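# Close the refrigerator door fully without slamming it

## Task

Get the fridge door completely closed so that it stays shut without the robot holding it; the door must never be swung hard in either direction, nothing may drop a long way, and the robot must not tip over or finish leaning.

## Robot and tools

Robot: TidyBot++, a wheeled base (0.54 m long, 0.50 m wide, 0.38 m tall) on four driven casters, carrying one seven-joint arm with a two-finger gripper. The shoulder sits 0.12 m ahead of the base centre, 0.68 m off the floor. Segments: upper arm 0.42 m, forearm 0.31 m, hand 0.31 m (wrist to the hand point). Two cameras: base_camera (fixed on the base, 644x364) and wrist_camera (fisheye on the hand, 644x476, looking along the hand). The arm begins folded, hand pointing down, reaching up to 0.08 m beyond the base front with the elbow as high as 1.15 m.

Frames: the base frame has its origin on the floor below the base centre, x forward, y left, z up. hand_pose is reported in it: the point between the finger pads, its z axis running out along the fingers and its y axis being the direction the fingers open. The odometry frame is the base frame as it was when the scene began; base_odometry counts wheel rotation only, so slip looks like motion. Heading is positive leftward, range -3.142 to 3.142. base_tilt is in degrees, positive when leaning forward or right.

execute_actions: argument actions is a list holding one action or none (empty list = just report state and images). An action may contain base, joints, speeds. base holds exactly one relative move, measured from where the base last reported itself: translate_m (metres, forward +, -2 to 2), strafe_m (metres, left +, -2 to 2) or rotate_rad (radians, counter-clockwise from above +, -6.3 to 6.3). joints is a set of absolute targets keyed by name, not offsets: joint_1_rad (any angle; whole arm about vertical, positive = clockwise from above, opposite to heading), joint_2_rad shoulder -2.249 to 2.249, joint_3_rad (any angle; upper-arm roll), joint_4_rad elbow -2.579 to 2.579, joint_5_rad (any angle; forearm roll), joint_6_rad wrist -2.099 to 2.099, joint_7_rad (any angle; hand roll, at 1.57 with hand down the fingers open left/right), gripper_pos 0 (open, ~85 mm gap) to 1 (closed; gap about 85*(1-gripper_pos) mm). Unbounded joints go the short way, so turn more than half a revolution in steps. speeds caps top speed for that action only: translate_m/strafe_m 0.05-0.5 m/s, rotate_rad 0.1-1.57 rad/s (defaults are the maxima). A base move needing over 8.667 s is refused, as is any bad key or out-of-range number (nothing moves). No action exceeds 15 s. cameras: list of base_camera, wrist_camera or all; omitted/null = all, [] = none. Example: {"actions":[{"base":{"rotate_rad":0.3},"joints":{"joint_1_rad":0.0}}]}.

Planar arm geometry: with joint_1_rad 0, joint_3_rad 3.14, joint_5_rad 0 the arm stays in the base x-z plane. Angles from vertical (forward +): upper arm = j2, forearm = j2 - j4, hand = j2 - j4 - j6. Hand forward of shoulder = sum of length*sin(angle); above shoulder = sum of length*cos(angle). A downward-pointing hand reaches at most ~0.94 m high, and only near the base. Joints move up to 1.39 rad/s (1.22 for joints 5-7).

wait: seconds 0-10; commands nothing, returns state and images. zoom_image: camera (base_camera or wrist_camera) and region [x0, y0, x1, y1] in pixels of that camera's latest full image, at most 504x504. finished_scene: scene number; ends the scene irreversibly and reports success and the next task. Replying without any tool call ends everything.

Result lines: base_status and joint_status tell how each commanded motion ended. done = reached (for the base, wheels turned as commanded even if slipping). off_target = settled elsewhere, possibly still pushing. contact_stop/time_out = target dropped, holding in place. A blocked base may still say done after stopping short and keeps shoving until timeout. joint command not followed plus cause: = arm targets withheld (self-collision check); joints may say not_followed and the targets can be retried each action. on_its_own = motion not commanded this call. motor_effort gives percent of max with the action's peak in brackets (noisy, offset). Motor temperatures per arm joint; MOTOR HOT from 60 C, OVER-TEMPERATURE FAULT at 75 C (arm sags; joints say limit_stop_at_motor_heat; resend). ARM HIT = hard contact with base or itself. A torque fault (joints 1-4 limit 104.5 N m, warning 56.7; joints 5-7 limit 51.3, warning 29.4) freezes arm and gripper for 10 s and skips the rest of the call; the base keeps going. Gripper at 1: done = empty, off_target = something held.

Practical notes: friction leaves joints slightly off even when done; correct by sending last command + (wanted - read). Hand_pose and the hand's real spot can differ by 1-2 cm; trust images. Unloaded arm weight is compensated, held loads are not. Joints omitted from an action may keep pushing to old targets. The simulation runs while thinking, holding the last command. Loose objects may get nudged occasionally.

Avoid: swinging the door fast, knocking items so they fall, driving while the arm is caught high (above ~0.8 m) which can tip the robot, pushing or pulling hard on a raised hand (wheels can lift), ramming the base into things, and leaving the door held shut by the arm at the end; back the arm off before finishing. Faster robot motion is preferred when the task succeeds.

Each tool is called after "Request:" by a JSON object that holds its "method" and its "body", one argument or row to a line.

## Session

Request:
{"method": "execute_actions", "body": {
  "actions": []
}}

Scene clock: 0.00 s.
Motor temperatures (°C, as the motors report them): [31 33 29 34 37 40 38]
base_odometry: x=+0.000 y=+0.000 heading=+0.000 (m, m, rad; odometry frame)
base_tilt: forward=+0.1 right=+0.5 (deg)
base_status: not commanded
joint_positions: joint_1_rad=-0.016 joint_2_rad=-0.366 joint_3_rad=+3.190 joint_4_rad=-2.526 joint_5_rad=+0.039 joint_6_rad=-0.869 joint_7_rad=+1.581 gripper_pos=+0.000
joint_status: not commanded
motor_effort: joint_1_rad=+0 joint_2_rad=+0 joint_3_rad=+0 joint_4_rad=+14 joint_5_rad=+0 joint_6_rad=+1 joint_7_rad=+1 (%)
hand_pose: x=+0.2651 y=-0.0107 z=+0.5909 quat_wxyz=(+0.008, +0.998, +0.002, +0.056) (m; base frame)
pictures: base_camera, wrist_camera
Images, in order (width x height): base_camera 644x364, wrist_camera 644x476.

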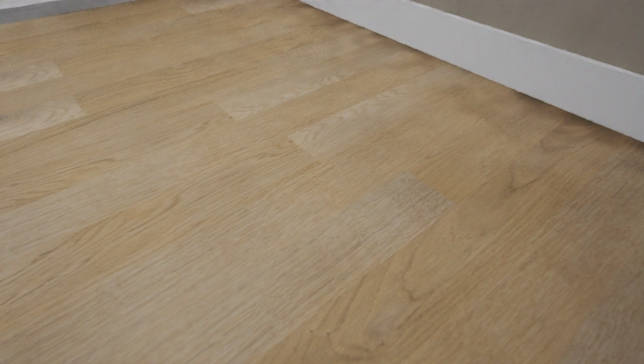

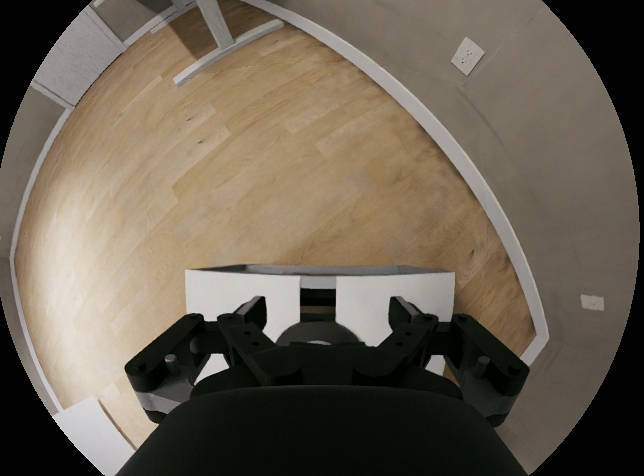

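Request:
{"method": "execute_actions", "body": {
  "actions": [
    {"base":{"rotate_rad":2.0},"joints":{"joint_6_rad":0.3}}
  ]
}}

Scene clock: 5.20 s.
Motor temperatures (°C, as the motors report them): [31 33 29 34 37 40 38]
base_odometry: x=+0.000 y=+0.000 heading=+1.999 (m, m, rad; odometry frame)
base_tilt: forward=+0.1 right=+0.5 (deg)
base_status: done
joint_positions: joint_1_rad=-0.016 joint_2_rad=-0.366 joint_3_rad=+3.190 joint_4_rad=-2.524 joint_5_rad=+0.039 joint_6_rad=+0.290 joint_7_rad=+1.581 gripper_pos=+0.000
joint_status: all done
motor_effort: joint_1_rad=+0(1) joint_2_rad=-5(6) joint_3_rad=+0(2) joint_4_rad=+19(18) joint_5_rad=+0(0) joint_6_rad=+8(8) joint_7_rad=+1(1) (%)
hand_pose: x=+0.5282 y=-0.0091 z=+0.8097 quat_wxyz=(+0.011, +0.804, +0.006, +0.595) (m; base frame)
pictures: base_camera, wrist_camera
camera_calibration (this result's frames):
wrist_camera: T_world_to_cam=[[0.0518035, -0.998461, 0.0197995, -0.0469828], [-0.306185, -0.034751, -0.951338, 0.987675], [0.950562, 0.0432203, -0.307514, -0.115414], [0, 0, 0, 1]] pos_world=[0.414552, -0.00759967, 0.905051]
Images, in order (width x height): base_camera 644x364, wrist_camera 644x476.

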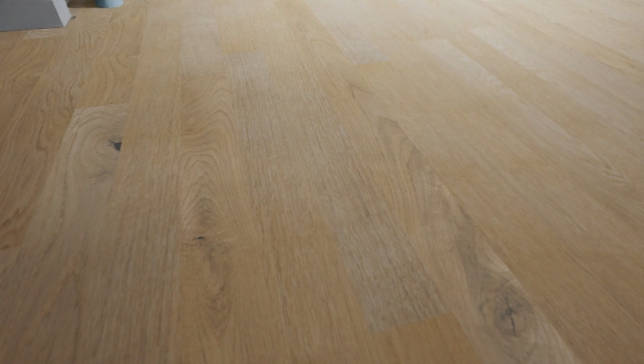

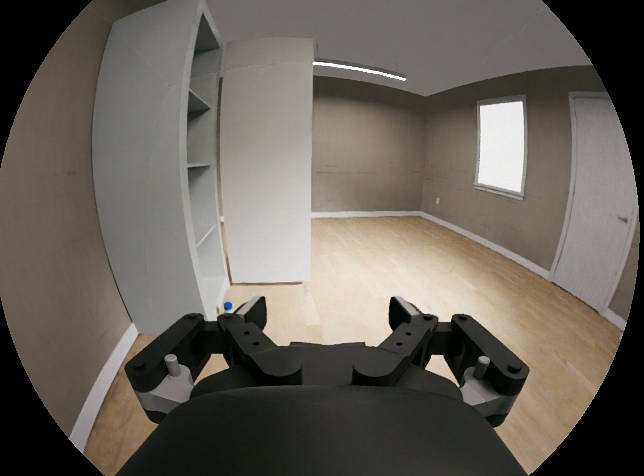

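Request:
{"method": "execute_actions", "body": {
  "actions": [
    {"base":{"rotate_rad":0.29},"joints":{"joint_6_rad":-0.2}}
  ],
  "cameras": []
}}

Request:
{"method": "execute_actions", "body": {
  "actions": [
    {"base":{"translate_m":0.6}}
  ]
}}

Scene clock: 15.17 s.
Motor temperatures (°C, as the motors report them): [31 34 29 34 37 40 38]
base_odometry: x=+0.000 y=+0.000 heading=+2.288 (m, m, rad; odometry frame)
base_tilt: forward=+0.1 right=+0.5 (deg)
base_status: done
joint_positions: joint_1_rad=-0.016 joint_2_rad=-0.366 joint_3_rad=+3.190 joint_4_rad=-2.524 joint_5_rad=+0.039 joint_6_rad=-0.188 joint_7_rad=+1.581 gripper_pos=+0.000
joint_status: all done
motor_effort: joint_1_rad=+0(2) joint_2_rad=-3(4) joint_3_rad=+0(2) joint_4_rad=+17(20) joint_5_rad=+0(1) joint_6_rad=+6(8) joint_7_rad=+0(1) (%)
hand_pose: x=+0.4529 y=-0.0105 z=+0.6830 quat_wxyz=(+0.011, +0.922, +0.005, +0.387) (m; base frame)
pictures: none
No camera images: the call's "cameras" was empty. Leave "cameras" out to get every camera's image.

Scene clock: 17.70 s.
Motor temperatures (°C, as the motors report them): [31 34 29 34 37 40 38]
base_odometry: x=-0.395 y=+0.452 heading=+2.289 (m, m, rad; odometry frame)
base_tilt: forward=+0.1 right=+0.5 (deg)
base_status: done
joint_positions: joint_1_rad=-0.016 joint_2_rad=-0.367 joint_3_rad=+3.190 joint_4_rad=-2.524 joint_5_rad=+0.039 joint_6_rad=-0.188 joint_7_rad=+1.581 gripper_pos=+0.000
joint_status: not commanded
motor_effort: joint_1_rad=+0(1) joint_2_rad=-4(6) joint_3_rad=+0(0) joint_4_rad=+17(18) joint_5_rad=+0(0) joint_6_rad=+6(6) joint_7_rad=+0(0) (%)
hand_pose: x=+0.4529 y=-0.0105 z=+0.6831 quat_wxyz=(+0.011, +0.922, +0.005, +0.388) (m; base frame)
pictures: base_camera, wrist_camera
camera_calibration (this result's frames):
wrist_camera: T_world_to_cam=[[0.047141, -0.998859, -0.00762434, -0.0212031], [-0.709456, -0.0281076, -0.704189, 0.858024], [0.703172, 0.0386053, -0.709971, 0.304224], [0, 0, 0, 1]] pos_world=[0.395808, -0.00880664, 0.82004]
Images, in order (width x height): base_camera 644x364, wrist_camera 644x476.

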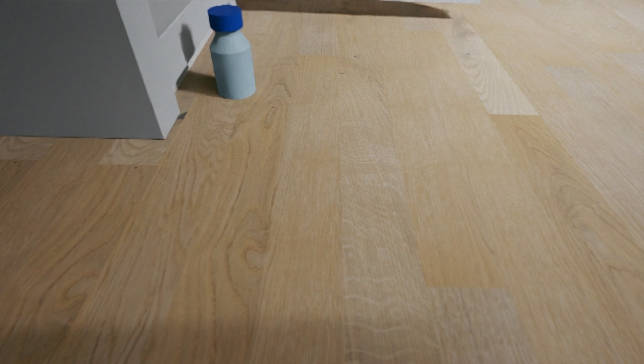

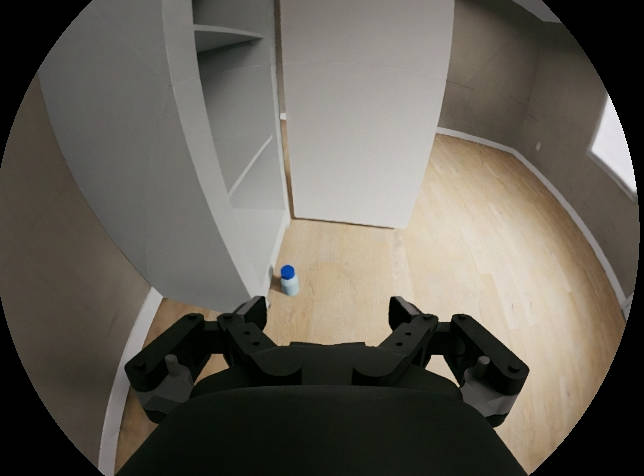

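Request:
{"method": "execute_actions", "body": {
  "actions": [
    {"base":{"translate_m":0.25},"joints":{"joint_1_rad":-0.25,"joint_2_rad":1.133,"joint_3_rad":3.14,"joint_4_rad":-1.728,"joint_5_rad":0,"joint_6_rad":-0.28,"joint_7_rad":-0.3}}
  ]
}}

Scene clock: 32.53 s.
Motor temperatures (°C, as the motors report them): [31 34 29 34 37 40 38]
base_odometry: x=-0.560 y=+0.640 heading=+2.290 (m, m, rad; odometry frame)
base_tilt: forward=+0.1 right=+0.5 (deg)
base_status: done
joint_positions: joint_1_rad=-0.237 joint_2_rad=+1.129 joint_3_rad=+3.155 joint_4_rad=-1.746 joint_5_rad=+0.022 joint_6_rad=-0.243 joint_7_rad=-0.271 gripper_pos=+0.000
joint_status: all done
motor_effort: joint_1_rad=+0(1) joint_2_rad=-38(40) joint_3_rad=-1(1) joint_4_rad=+4(18) joint_5_rad=+0(1) joint_6_rad=+0(6) joint_7_rad=+0(2) (%)
hand_pose: x=+0.5782 y=+0.1026 z=+0.2472 quat_wxyz=(-0.006, +0.701, -0.713, +0.013) (m; base frame)
pictures: base_camera, wrist_camera
camera_calibration (this result's frames):
wrist_camera: T_world_to_cam=[[-0.996647, 0.00584125, -0.0816107, 0.601269], [0.00564559, 0.999981, 0.00262813, -0.0505877], [0.0816245, 0.00215858, -0.996661, 0.336306], [0, 0, 0, 1]] pos_world=[0.572088, 0.0463486, 0.384386]
Images, in order (width x height): base_camera 644x364, wrist_camera 644x476.

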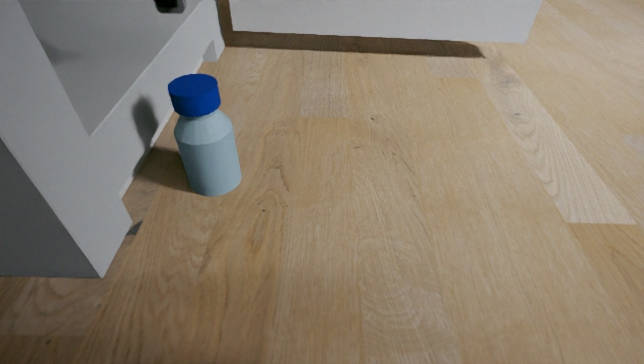

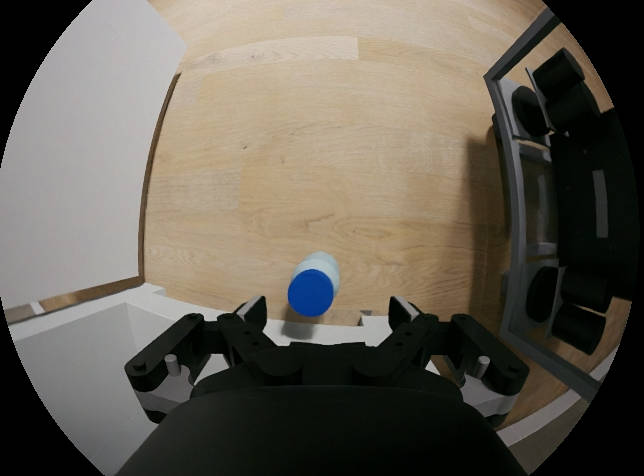

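Request:
{"method": "execute_actions", "body": {
  "actions": [
    {"joints":{"joint_1_rad":-0.28,"joint_2_rad":1.27,"joint_4_rad":-1.557,"joint_6_rad":-0.335}}
  ]
}}

Scene clock: 39.13 s.
Motor temperatures (°C, as the motors report them): [31 34 29 34 37 40 38]
base_odometry: x=-0.560 y=+0.640 heading=+2.290 (m, m, rad; odometry frame)
base_tilt: forward=+0.2 right=+0.5 (deg)
base_status: not commanded
joint_positions: joint_1_rad=-0.269 joint_2_rad=+1.266 joint_3_rad=+3.153 joint_4_rad=-1.572 joint_5_rad=+0.022 joint_6_rad=-0.299 joint_7_rad=-0.271 gripper_pos=+0.000
joint_status: all done
motor_effort: joint_1_rad=-1(1) joint_2_rad=-40(43) joint_3_rad=-1(1) joint_4_rad=+4(6) joint_5_rad=+0(0) joint_6_rad=+0(1) joint_7_rad=+0(0) (%)
hand_pose: x=+0.6001 y=+0.1247 z=+0.1969 quat_wxyz=(+0.002, +0.713, -0.701, +0.009) (m; base frame)
pictures: base_camera, wrist_camera
camera_calibration (this result's frames):
wrist_camera: T_world_to_cam=[[-0.997581, -0.0280272, -0.0636202, 0.620106], [-0.0279514, 0.999607, -0.00208113, -0.0515025], [0.0636536, -0.00029782, -0.997972, 0.295681], [0, 0, 0, 1]] pos_world=[0.598345, 0.0689501, 0.334426]
Images, in order (width x height): base_camera 644x364, wrist_camera 644x476.

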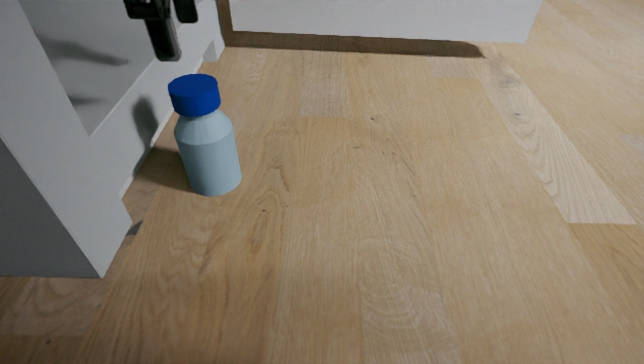

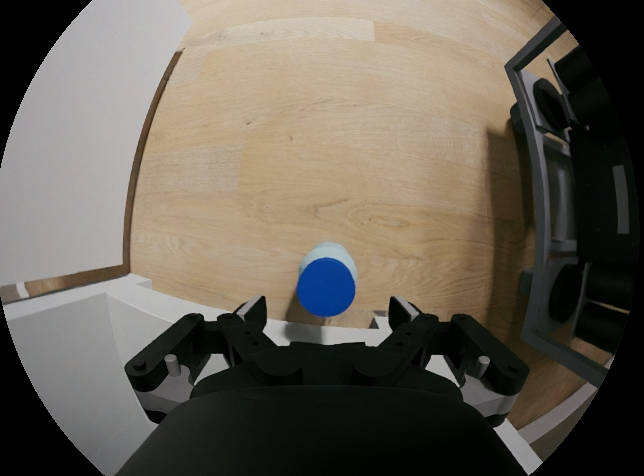

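Centred. Descend.

Request:
{"method": "execute_actions", "body": {
  "actions": [
    {"joints":{"joint_2_rad":1.455,"joint_4_rad":-1.425,"joint_6_rad":-0.22}}
  ]
}}

Scene clock: 42.20 s.
Motor temperatures (°C, as the motors report them): [31 34 29 34 37 40 38]
base_odometry: x=-0.560 y=+0.640 heading=+2.290 (m, m, rad; odometry frame)
base_tilt: forward=+0.2 right=+0.5 (deg)
base_status: not commanded
joint_positions: joint_1_rad=-0.269 joint_2_rad=+1.459 joint_3_rad=+3.153 joint_4_rad=-1.441 joint_5_rad=+0.022 joint_6_rad=-0.256 joint_7_rad=-0.271 gripper_pos=+0.000
joint_status: all done
motor_effort: joint_1_rad=+0(0) joint_2_rad=-41(44) joint_3_rad=-1(1) joint_4_rad=+4(5) joint_5_rad=+0(0) joint_6_rad=+0(0) joint_7_rad=+0(0) (%)
hand_pose: x=+0.5922 y=+0.1227 z=+0.1123 quat_wxyz=(+0.011, +0.714, -0.700, +0.004) (m; base frame)
pictures: base_camera, wrist_camera
camera_calibration (this result's frames):
wrist_camera: T_world_to_cam=[[-0.998533, -0.0305051, -0.0447396, 0.605567], [-0.030258, 0.999523, -0.00619028, -0.0480825], [0.0449071, -0.00482747, -0.99898, 0.223482], [0, 0, 0, 1]] pos_world=[0.593188, 0.0676113, 0.250049]
Images, in order (width x height): base_camera 644x364, wrist_camera 644x476.

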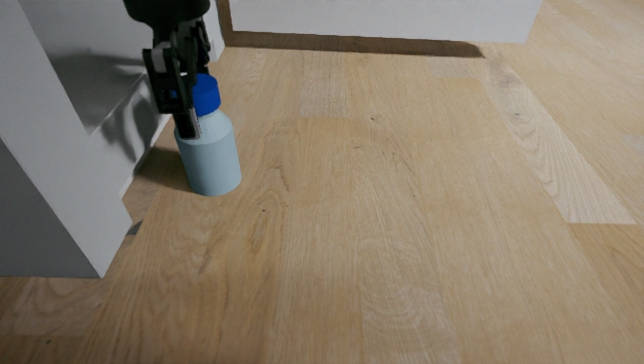

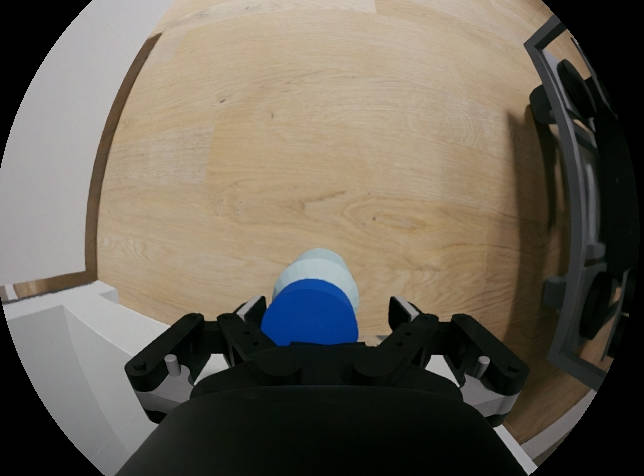

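Request:
{"method": "execute_actions", "body": {
  "actions": [
    {"joints":{"gripper_pos":1}}
  ],
  "cameras": []
}}

Request:
{"method": "execute_actions", "body": {
  "actions": [
    {"joints":{"joint_2_rad":1.40}}
  ],
  "cameras": []
}}

Request:
{"method": "execute_actions", "body": {
  "actions": [
    {"base":{"translate_m":-0.3}}
  ]
}}

Scene clock: 46.93 s.
Motor temperatures (°C, as the motors report them): [31 34 29 34 37 40 38]
base_odometry: x=-0.560 y=+0.640 heading=+2.290 (m, m, rad; odometry frame)
base_tilt: forward=+0.1 right=+0.5 (deg)
base_status: not commanded
joint_positions: joint_1_rad=-0.269 joint_2_rad=+1.457 joint_3_rad=+3.153 joint_4_rad=-1.438 joint_5_rad=+0.022 joint_6_rad=-0.252 joint_7_rad=-0.271 gripper_pos=+0.421
joint_status: gripper_pos off_target (ended at +0.421, target +1.000)
motor_effort: joint_1_rad=+0(0) joint_2_rad=-41(44) joint_3_rad=-1(1) joint_4_rad=+4(5) joint_5_rad=+0(0) joint_6_rad=+0(2) joint_7_rad=+0(0) (%)
hand_pose: x=+0.5967 y=+0.1240 z=+0.1134 quat_wxyz=(+0.006, +0.714, -0.700, +0.006) (m; base frame)
pictures: none
No camera images: the call's "cameras" was empty. Leave "cameras" out to get every camera's image.

Scene clock: 47.83 s.
Motor temperatures (°C, as the motors report them): [31 34 29 34 37 40 38]
base_odometry: x=-0.560 y=+0.640 heading=+2.290 (m, m, rad; odometry frame)
base_tilt: forward=+0.1 right=+0.5 (deg)
base_status: not commanded
joint_positions: joint_1_rad=-0.269 joint_2_rad=+1.426 joint_3_rad=+3.153 joint_4_rad=-1.438 joint_5_rad=+0.022 joint_6_rad=-0.252 joint_7_rad=-0.271 gripper_pos=+0.421
joint_status: all done
motor_effort: joint_1_rad=+0(0) joint_2_rad=-45(45) joint_3_rad=-1(1) joint_4_rad=+5(5) joint_5_rad=+0(1) joint_6_rad=+0(0) joint_7_rad=+1(0) (%)
hand_pose: x=+0.6132 y=+0.1285 z=+0.1287 quat_wxyz=(-0.007, +0.713, -0.701, +0.014) (m; base frame)
pictures: none
No camera images: the call's "cameras" was empty. Leave "cameras" out to get every camera's image.

Scene clock: 49.77 s.
Motor temperatures (°C, as the motors report them): [31 35 29 34 37 40 38]
base_odometry: x=-0.362 y=+0.414 heading=+2.290 (m, m, rad; odometry frame)
base_tilt: forward=+0.1 right=+0.5 (deg)
base_status: done
joint_positions: joint_1_rad=-0.274 joint_2_rad=+1.424 joint_3_rad=+3.151 joint_4_rad=-1.434 joint_5_rad=+0.022 joint_6_rad=-0.251 joint_7_rad=-0.271 gripper_pos=+0.421
joint_status: not commanded
motor_effort: joint_1_rad=+0(3) joint_2_rad=-46(49) joint_3_rad=-1(2) joint_4_rad=+5(8) joint_5_rad=+0(0) joint_6_rad=+0(2) joint_7_rad=+0(0) (%)
hand_pose: x=+0.6155 y=+0.1334 z=+0.1302 quat_wxyz=(-0.010, +0.715, -0.699, +0.014) (m; base frame)
pictures: base_camera, wrist_camera
camera_calibration (this result's frames):
wrist_camera: T_world_to_cam=[[-0.995404, -0.034256, -0.0894252, 0.63437], [-0.0350756, 0.999356, 0.00760915, -0.0567739], [0.0891069, 0.0107108, -0.995964, 0.210691], [0, 0, 0, 1]] pos_world=[0.61069, 0.0762116, 0.267001]
Images, in order (width x height): base_camera 644x364, wrist_camera 644x476.

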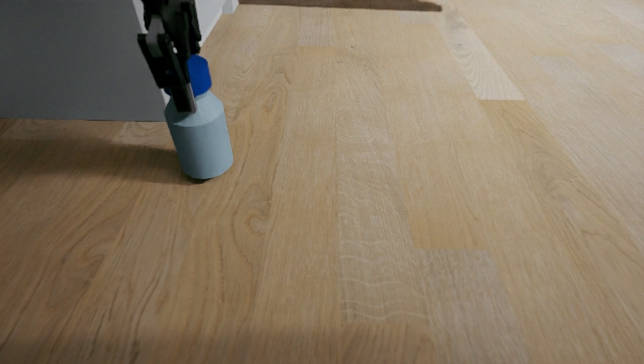

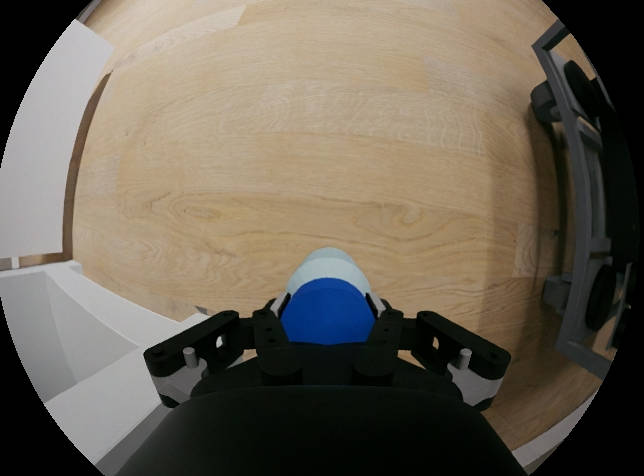

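Request:
{"method": "execute_actions", "body": {
  "actions": [
    {"joints":{"joint_1_rad":-0.75}}
  ],
  "cameras": []
}}

Request:
{"method": "execute_actions", "body": {
  "actions": [
    {"joints":{"joint_2_rad":1.45}}
  ],
  "cameras": []
}}

Request:
{"method": "execute_actions", "body": {
  "actions": [
    {"joints":{"gripper_pos":0}}
  ],
  "cameras": []
}}

Request:
{"method": "execute_actions", "body": {
  "actions": [
    {"joints":{"joint_2_rad":1.2,"joint_4_rad":-1.62,"joint_6_rad":-0.33}}
  ]
}}

Scene clock: 56.00 s.
Motor temperatures (°C, as the motors report them): [31 35 29 34 37 40 38]
base_odometry: x=-0.362 y=+0.414 heading=+2.290 (m, m, rad; odometry frame)
base_tilt: forward=+0.1 right=+0.5 (deg)
base_status: not commanded
joint_positions: joint_1_rad=-0.750 joint_2_rad=+1.424 joint_3_rad=+3.138 joint_4_rad=-1.434 joint_5_rad=+0.020 joint_6_rad=-0.251 joint_7_rad=-0.271 gripper_pos=+0.421
joint_status: all done
motor_effort: joint_1_rad=+0(4) joint_2_rad=-46(45) joint_3_rad=-1(3) joint_4_rad=+5(5) joint_5_rad=+0(1) joint_6_rad=+0(0) joint_7_rad=+1(1) (%)
hand_pose: x=+0.4939 y=+0.3517 z=+0.1303 quat_wxyz=(-0.015, +0.860, -0.510, +0.005) (m; base frame)
pictures: none
No camera images: the call's "cameras" was empty. Leave "cameras" out to get every camera's image.

Scene clock: 56.77 s.
Motor temperatures (°C, as the motors report them): [31 35 29 34 37 40 38]
base_odometry: x=-0.362 y=+0.414 heading=+2.290 (m, m, rad; odometry frame)
base_tilt: forward=+0.1 right=+0.5 (deg)
base_status: not commanded
joint_positions: joint_1_rad=-0.750 joint_2_rad=+1.458 joint_3_rad=+3.138 joint_4_rad=-1.434 joint_5_rad=+0.020 joint_6_rad=-0.251 joint_7_rad=-0.271 gripper_pos=+0.421
joint_status: all done
motor_effort: joint_1_rad=+0(2) joint_2_rad=-43(46) joint_3_rad=-1(2) joint_4_rad=+4(5) joint_5_rad=+0(0) joint_6_rad=+0(1) joint_7_rad=+0(0) (%)
hand_pose: x=+0.4802 y=+0.3391 z=+0.1134 quat_wxyz=(+0.001, +0.860, -0.511, +0.001) (m; base frame)
pictures: none
No camera images: the call's "cameras" was empty. Leave "cameras" out to get every camera's image.

Scene clock: 57.87 s.
Motor temperatures (°C, as the motors report them): [31 35 29 34 37 40 38]
base_odometry: x=-0.362 y=+0.414 heading=+2.290 (m, m, rad; odometry frame)
base_tilt: forward=+0.1 right=+0.5 (deg)
base_status: not commanded
joint_positions: joint_1_rad=-0.750 joint_2_rad=+1.457 joint_3_rad=+3.138 joint_4_rad=-1.434 joint_5_rad=+0.020 joint_6_rad=-0.251 joint_7_rad=-0.271 gripper_pos=+0.000
joint_status: all done
motor_effort: joint_1_rad=-1(1) joint_2_rad=-41(44) joint_3_rad=-1(1) joint_4_rad=+4(4) joint_5_rad=-1(0) joint_6_rad=+0(0) joint_7_rad=+1(0) (%)
hand_pose: x=+0.4803 y=+0.3392 z=+0.1136 quat_wxyz=(+0.001, +0.860, -0.511, +0.001) (m; base frame)
pictures: none
No camera images: the call's "cameras" was empty. Leave "cameras" out to get every camera's image.

Scene clock: 59.30 s.
Motor temperatures (°C, as the motors report them): [31 35 29 34 37 40 38]
base_odometry: x=-0.362 y=+0.414 heading=+2.290 (m, m, rad; odometry frame)
base_tilt: forward=+0.1 right=+0.5 (deg)
base_status: not commanded
joint_positions: joint_1_rad=-0.750 joint_2_rad=+1.198 joint_3_rad=+3.138 joint_4_rad=-1.602 joint_5_rad=+0.020 joint_6_rad=-0.293 joint_7_rad=-0.271 gripper_pos=+0.000
joint_status: all done
motor_effort: joint_1_rad=+0(1) joint_2_rad=-40(43) joint_3_rad=-1(1) joint_4_rad=+5(5) joint_5_rad=+0(1) joint_6_rad=+0(0) joint_7_rad=+0(0) (%)
hand_pose: x=+0.4928 y=+0.3503 z=+0.2281 quat_wxyz=(-0.023, +0.860, -0.510, +0.008) (m; base frame)
pictures: base_camera, wrist_camera
camera_calibration (this result's frames):
wrist_camera: T_world_to_cam=[[-0.868223, -0.485449, -0.102607, 0.626781], [-0.48995, 0.871452, 0.022803, -0.0131398], [0.0783472, 0.0700703, -0.994461, 0.301013], [0, 0, 0, 1]] pos_world=[0.514164, 0.294629, 0.363957]
Images, in order (width x height): base_camera 644x364, wrist_camera 644x476.

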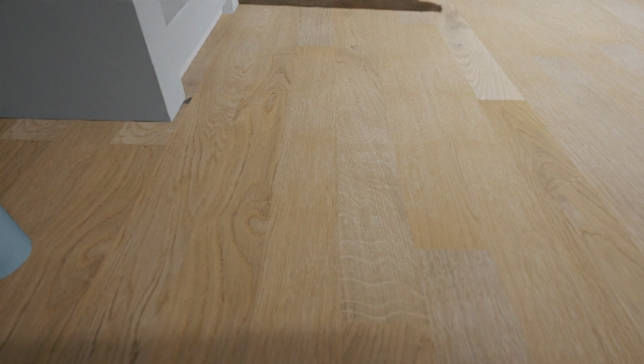

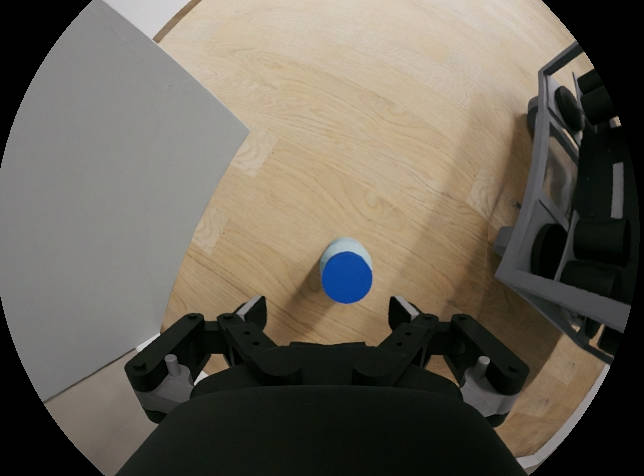

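Request:
{"method": "execute_actions", "body": {
  "actions": [
    {"base":{"strafe_m":-0.9},"joints":{"joint_1_rad":0,"joint_2_rad":0.9,"joint_4_rad":-2.0,"joint_6_rad":1.3,"joint_7_rad":1.57,"gripper_pos":1}}
  ],
  "cameras": ["wrist_camera"]
}}

Request:
{"method": "execute_actions", "body": {
  "actions": [
    {"base":{"translate_m":1.35}}
  ],
  "cameras": []
}}

Request:
{"method": "execute_actions", "body": {
  "actions": [
    {"joints":{"joint_1_rad":-1.4}}
  ]
}}

Scene clock: 75.67 s.
Motor temperatures (°C, as the motors report them): [31 36 29 34 37 40 38]
base_odometry: x=+0.315 y=+1.007 heading=+2.290 (m, m, rad; odometry frame)
base_tilt: forward=+0.1 right=+0.5 (deg)
base_status: done
joint_positions: joint_1_rad=+0.007 joint_2_rad=+0.904 joint_3_rad=+3.139 joint_4_rad=-1.981 joint_5_rad=+0.015 joint_6_rad=+1.273 joint_7_rad=+1.544 gripper_pos=+0.999
joint_status: all done
motor_effort: joint_1_rad=+0(3) joint_2_rad=-39(43) joint_3_rad=-1(4) joint_4_rad=+9(9) joint_5_rad=+0(1) joint_6_rad=+8(8) joint_7_rad=+0(0) (%)
hand_pose: x=+0.8403 y=+0.0023 z=+0.6247 quat_wxyz=(-0.012, +0.722, -0.006, +0.692) (m; base frame)
pictures: wrist_camera
camera_calibration (this result's frames):
wrist_camera: T_world_to_cam=[[0.0634546, -0.997849, -0.0164612, -0.0353097], [-0.0562616, 0.0128914, -0.998333, 0.726801], [0.996398, 0.0642749, -0.0553226, -0.665565], [0, 0, 0, 1]] pos_world=[0.706299, -0.00182409, 0.688188]
Images, in order (width x height): wrist_camera 644x476.

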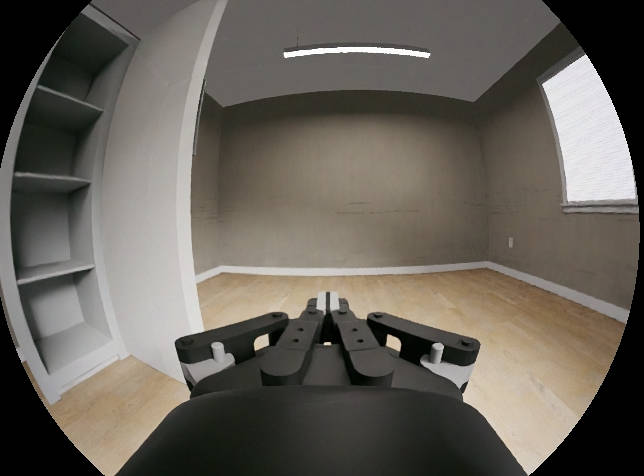

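Scene clock: 79.70 s.
Motor temperatures (°C, as the motors report them): [31 36 29 34 37 40 38]
base_odometry: x=-0.573 y=+2.024 heading=+2.289 (m, m, rad; odometry frame)
base_tilt: forward=+0.2 right=+0.5 (deg)
base_status: done
joint_positions: joint_1_rad=+0.007 joint_2_rad=+0.904 joint_3_rad=+3.139 joint_4_rad=-1.988 joint_5_rad=+0.015 joint_6_rad=+1.273 joint_7_rad=+1.544 gripper_pos=+0.999
joint_status: not commanded
motor_effort: joint_1_rad=+0(1) joint_2_rad=-39(40) joint_3_rad=-1(2) joint_4_rad=+9(10) joint_5_rad=+1(1) joint_6_rad=+8(8) joint_7_rad=+0(0) (%)
hand_pose: x=+0.8383 y=+0.0023 z=+0.6224 quat_wxyz=(-0.012, +0.724, -0.006, +0.690) (m; base frame)
pictures: none
No camera images: the call's "cameras" was empty. Leave "cameras" out to get every camera's image.

Scene clock: 82.37 s.
Motor temperatures (°C, as the motors report them): [31 36 29 34 37 40 38]
base_odometry: x=-0.573 y=+2.024 heading=+2.289 (m, m, rad; odometry frame)
base_tilt: forward=+0.1 right=+0.5 (deg)
base_status: not commanded
joint_positions: joint_1_rad=-1.397 joint_2_rad=+0.904 joint_3_rad=+3.138 joint_4_rad=-1.988 joint_5_rad=+0.015 joint_6_rad=+1.273 joint_7_rad=+1.544 gripper_pos=+0.999
joint_status: all done
motor_effort: joint_1_rad=+0(3) joint_2_rad=-39(39) joint_3_rad=-1(3) joint_4_rad=+9(9) joint_5_rad=+0(1) joint_6_rad=+9(9) joint_7_rad=+0(0) (%)
hand_pose: x=+0.2360 y=+0.7097 z=+0.6225 quat_wxyz=(-0.455, +0.557, +0.463, +0.519) (m; base frame)
pictures: base_camera, wrist_camera
camera_calibration (this result's frames):
wrist_camera: T_world_to_cam=[[0.994526, -0.103018, -0.0174727, -0.145275], [-0.023655, -0.0590989, -0.997972, 0.724654], [0.101777, 0.992922, -0.0612122, -0.553338], [0, 0, 0, 1]] pos_world=[0.217939, 0.577282, 0.686775]
Images, in order (width x height): base_camera 644x364, wrist_camera 644x476.

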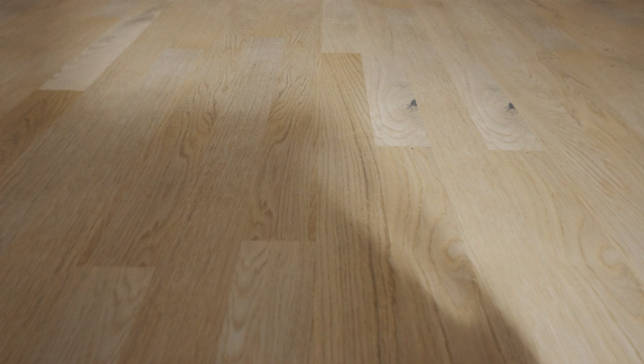

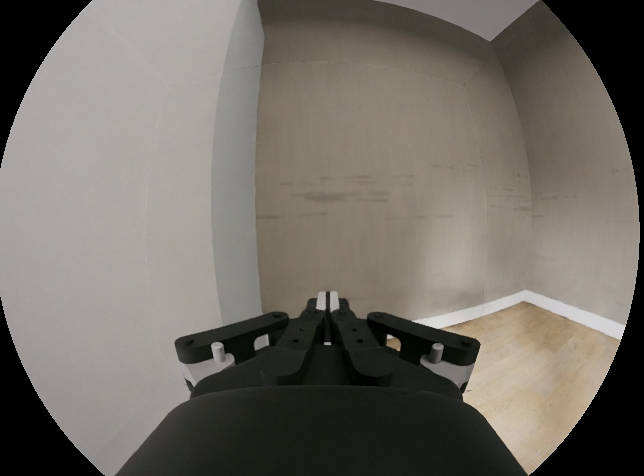

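Request:
{"method": "execute_actions", "body": {
  "actions": [
    {"base":{"translate_m":-0.52},"joints":{"joint_1_rad":-1.56},"speeds":{"translate_m":0.12}}
  ]
}}

Scene clock: 91.70 s.
Motor temperatures (°C, as the motors report them): [31 37 29 34 37 40 38]
base_odometry: x=-0.231 y=+1.632 heading=+2.290 (m, m, rad; odometry frame)
base_tilt: forward=+0.1 right=+0.5 (deg)
base_status: done
joint_positions: joint_1_rad=-1.560 joint_2_rad=+0.904 joint_3_rad=+3.147 joint_4_rad=-1.988 joint_5_rad=-0.002 joint_6_rad=+1.273 joint_7_rad=+1.544 gripper_pos=+0.999
joint_status: all done
motor_effort: joint_1_rad=+0(9) joint_2_rad=-39(40) joint_3_rad=-1(10) joint_4_rad=+9(11) joint_5_rad=+0(9) joint_6_rad=+8(9) joint_7_rad=+1(1) (%)
hand_pose: x=+0.1288 y=+0.7191 z=+0.6221 quat_wxyz=(-0.489, +0.522, +0.502, +0.486) (m; base frame)
pictures: base_camera, wrist_camera
camera_calibration (this result's frames):
wrist_camera: T_world_to_cam=[[0.999182, 0.0377327, -0.0145139, -0.141356], [-0.0121315, -0.0626166, -0.997964, 0.723336], [-0.0385646, 0.997324, -0.0621077, -0.536266], [0, 0, 0, 1]] pos_world=[0.129335, 0.585458, 0.686505]
Images, in order (width x height): base_camera 644x364, wrist_camera 644x476.

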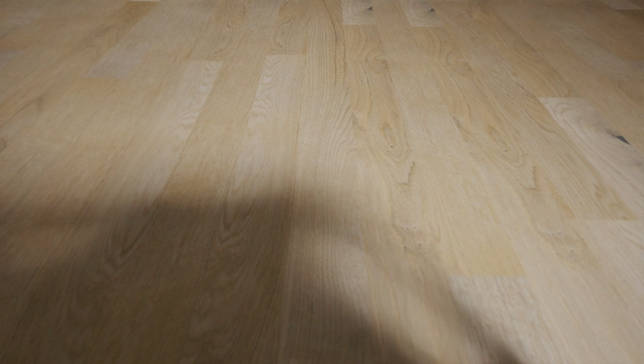

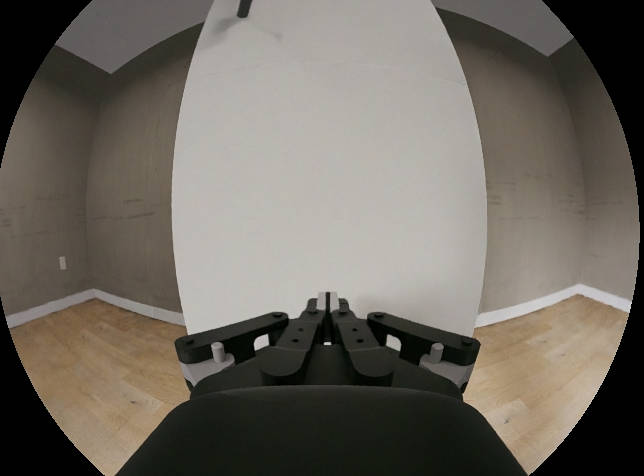

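Request:
{"method": "execute_actions", "body": {
  "actions": [
    {"base":{"strafe_m":0.22},"speeds":{"strafe_m":0.07}}
  ]
}}

Scene clock: 97.37 s.
Motor temperatures (°C, as the motors report them): [31 37 29 34 37 40 38]
base_odometry: x=-0.396 y=+1.487 heading=+2.290 (m, m, rad; odometry frame)
base_tilt: forward=+0.1 right=+0.5 (deg)
base_status: done
joint_positions: joint_1_rad=-1.560 joint_2_rad=+0.904 joint_3_rad=+3.147 joint_4_rad=-1.989 joint_5_rad=-0.002 joint_6_rad=+1.273 joint_7_rad=+1.544 gripper_pos=+0.999
joint_status: not commanded
motor_effort: joint_1_rad=+0(1) joint_2_rad=-38(40) joint_3_rad=-1(2) joint_4_rad=+9(11) joint_5_rad=+0(0) joint_6_rad=+8(9) joint_7_rad=+0(0) (%)
hand_pose: x=+0.1288 y=+0.7189 z=+0.6219 quat_wxyz=(-0.489, +0.522, +0.502, +0.486) (m; base frame)
pictures: base_camera, wrist_camera
camera_calibration (this result's frames):
wrist_camera: T_world_to_cam=[[0.999182, 0.0377193, -0.0145478, -0.141318], [-0.0121452, -0.0631605, -0.997929, 0.723561], [-0.0385601, 0.99729, -0.0626508, -0.535676], [0, 0, 0, 1]] pos_world=[0.129334, 0.585255, 0.686447]
Images, in order (width x height): base_camera 644x364, wrist_camera 644x476.

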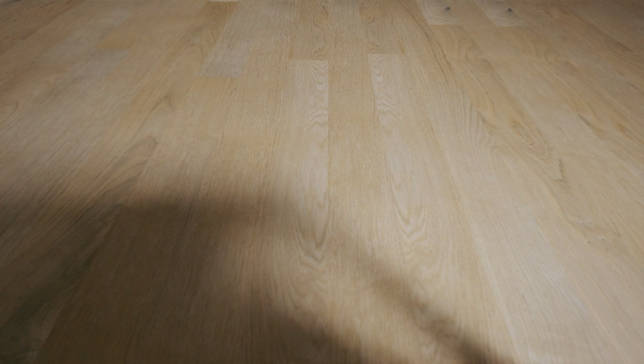

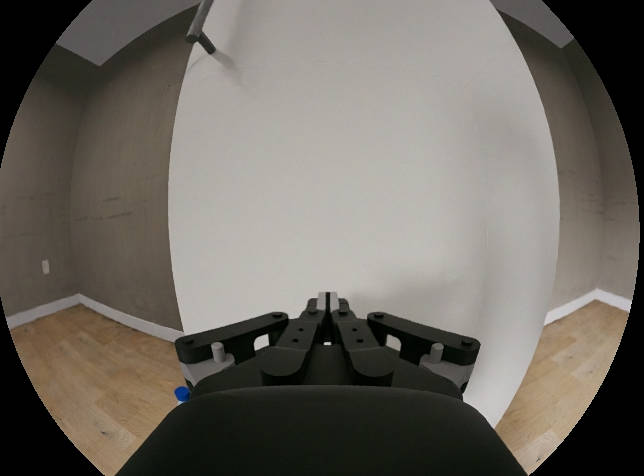

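Request:
{"method": "execute_actions", "body": {
  "actions": [
    {"base":{"strafe_m":0.095},"speeds":{"strafe_m":0.06}}
  ],
  "cameras": ["wrist_camera"]
}}

Scene clock: 102.33 s.
Motor temperatures (°C, as the motors report them): [31 37 29 34 37 40 38]
base_odometry: x=-0.467 y=+1.424 heading=+2.290 (m, m, rad; odometry frame)
base_tilt: forward=+0.1 right=+0.5 (deg)
base_status: done
joint_positions: joint_1_rad=-1.560 joint_2_rad=+0.886 joint_3_rad=+3.147 joint_4_rad=-2.039 joint_5_rad=-0.002 joint_6_rad=+1.292 joint_7_rad=+1.544 gripper_pos=+0.999
joint_status: not commanded
motor_effort: joint_1_rad=-2(2) joint_2_rad=-36(40) joint_3_rad=-1(2) joint_4_rad=+15(21) joint_5_rad=+1(2) joint_6_rad=+6(9) joint_7_rad=+0(0) (%)
hand_pose: x=+0.1287 y=+0.7040 z=+0.6211 quat_wxyz=(-0.485, +0.526, +0.505, +0.482) (m; base frame)
pictures: wrist_camera
camera_calibration (this result's frames):
wrist_camera: T_world_to_cam=[[0.999186, 0.0373227, -0.0152942, -0.139902], [-0.0123864, -0.076935, -0.996959, 0.73086], [-0.0383859, 0.996337, -0.0764101, -0.511692], [0, 0, 0, 1]] pos_world=[0.129199, 0.571268, 0.6874]
Images, in order (width x height): wrist_camera 644x476.

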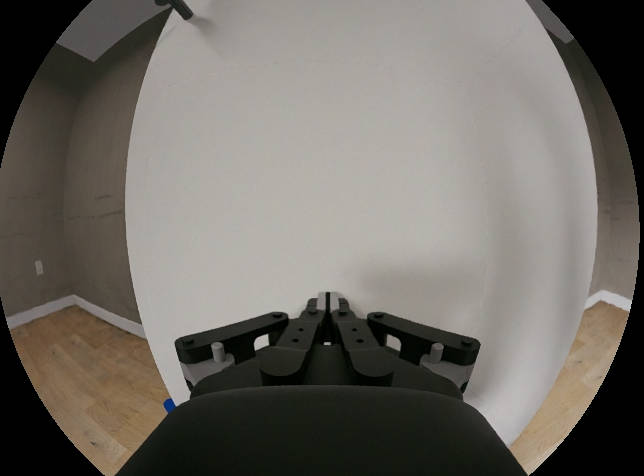

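Door is solid against the push. Back off.

Request:
{"method": "execute_actions", "body": {
  "actions": [
    {"base":{"strafe_m":-0.1}}
  ],
  "cameras": ["wrist_camera"]
}}

Request:
{"method": "finished_scene", "body": {
  "scene": 1
}}

Scene clock: 105.83 s.
Motor temperatures (°C, as the motors report them): [31 37 29 34 37 40 38]
base_odometry: x=-0.392 y=+1.490 heading=+2.290 (m, m, rad; odometry frame)
base_tilt: forward=+0.1 right=+0.5 (deg)
base_status: done
joint_positions: joint_1_rad=-1.560 joint_2_rad=+0.896 joint_3_rad=+3.147 joint_4_rad=-1.997 joint_5_rad=-0.002 joint_6_rad=+1.292 joint_7_rad=+1.544 gripper_pos=+0.999
joint_status: not commanded
motor_effort: joint_1_rad=+0(1) joint_2_rad=-38(41) joint_3_rad=-1(2) joint_4_rad=+9(15) joint_5_rad=+0(1) joint_6_rad=+8(9) joint_7_rad=+0(0) (%)
hand_pose: x=+0.1288 y=+0.7171 z=+0.6305 quat_wxyz=(-0.494, +0.517, +0.497, +0.491) (m; base frame)
pictures: wrist_camera
camera_calibration (this result's frames):
wrist_camera: T_world_to_cam=[[0.999184, 0.038042, -0.0135397, -0.141951], [-0.0118626, -0.043971, -0.998962, 0.718842], [-0.0385978, 0.998308, -0.0434839, -0.546235], [0, 0, 0, 1]] pos_world=[0.129279, 0.582319, 0.692422]
Images, in order (width x height): wrist_camera 644x476.

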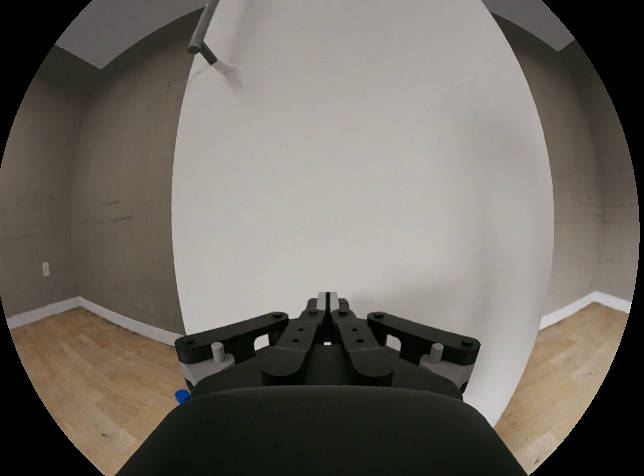

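The scene is finished: the task was done.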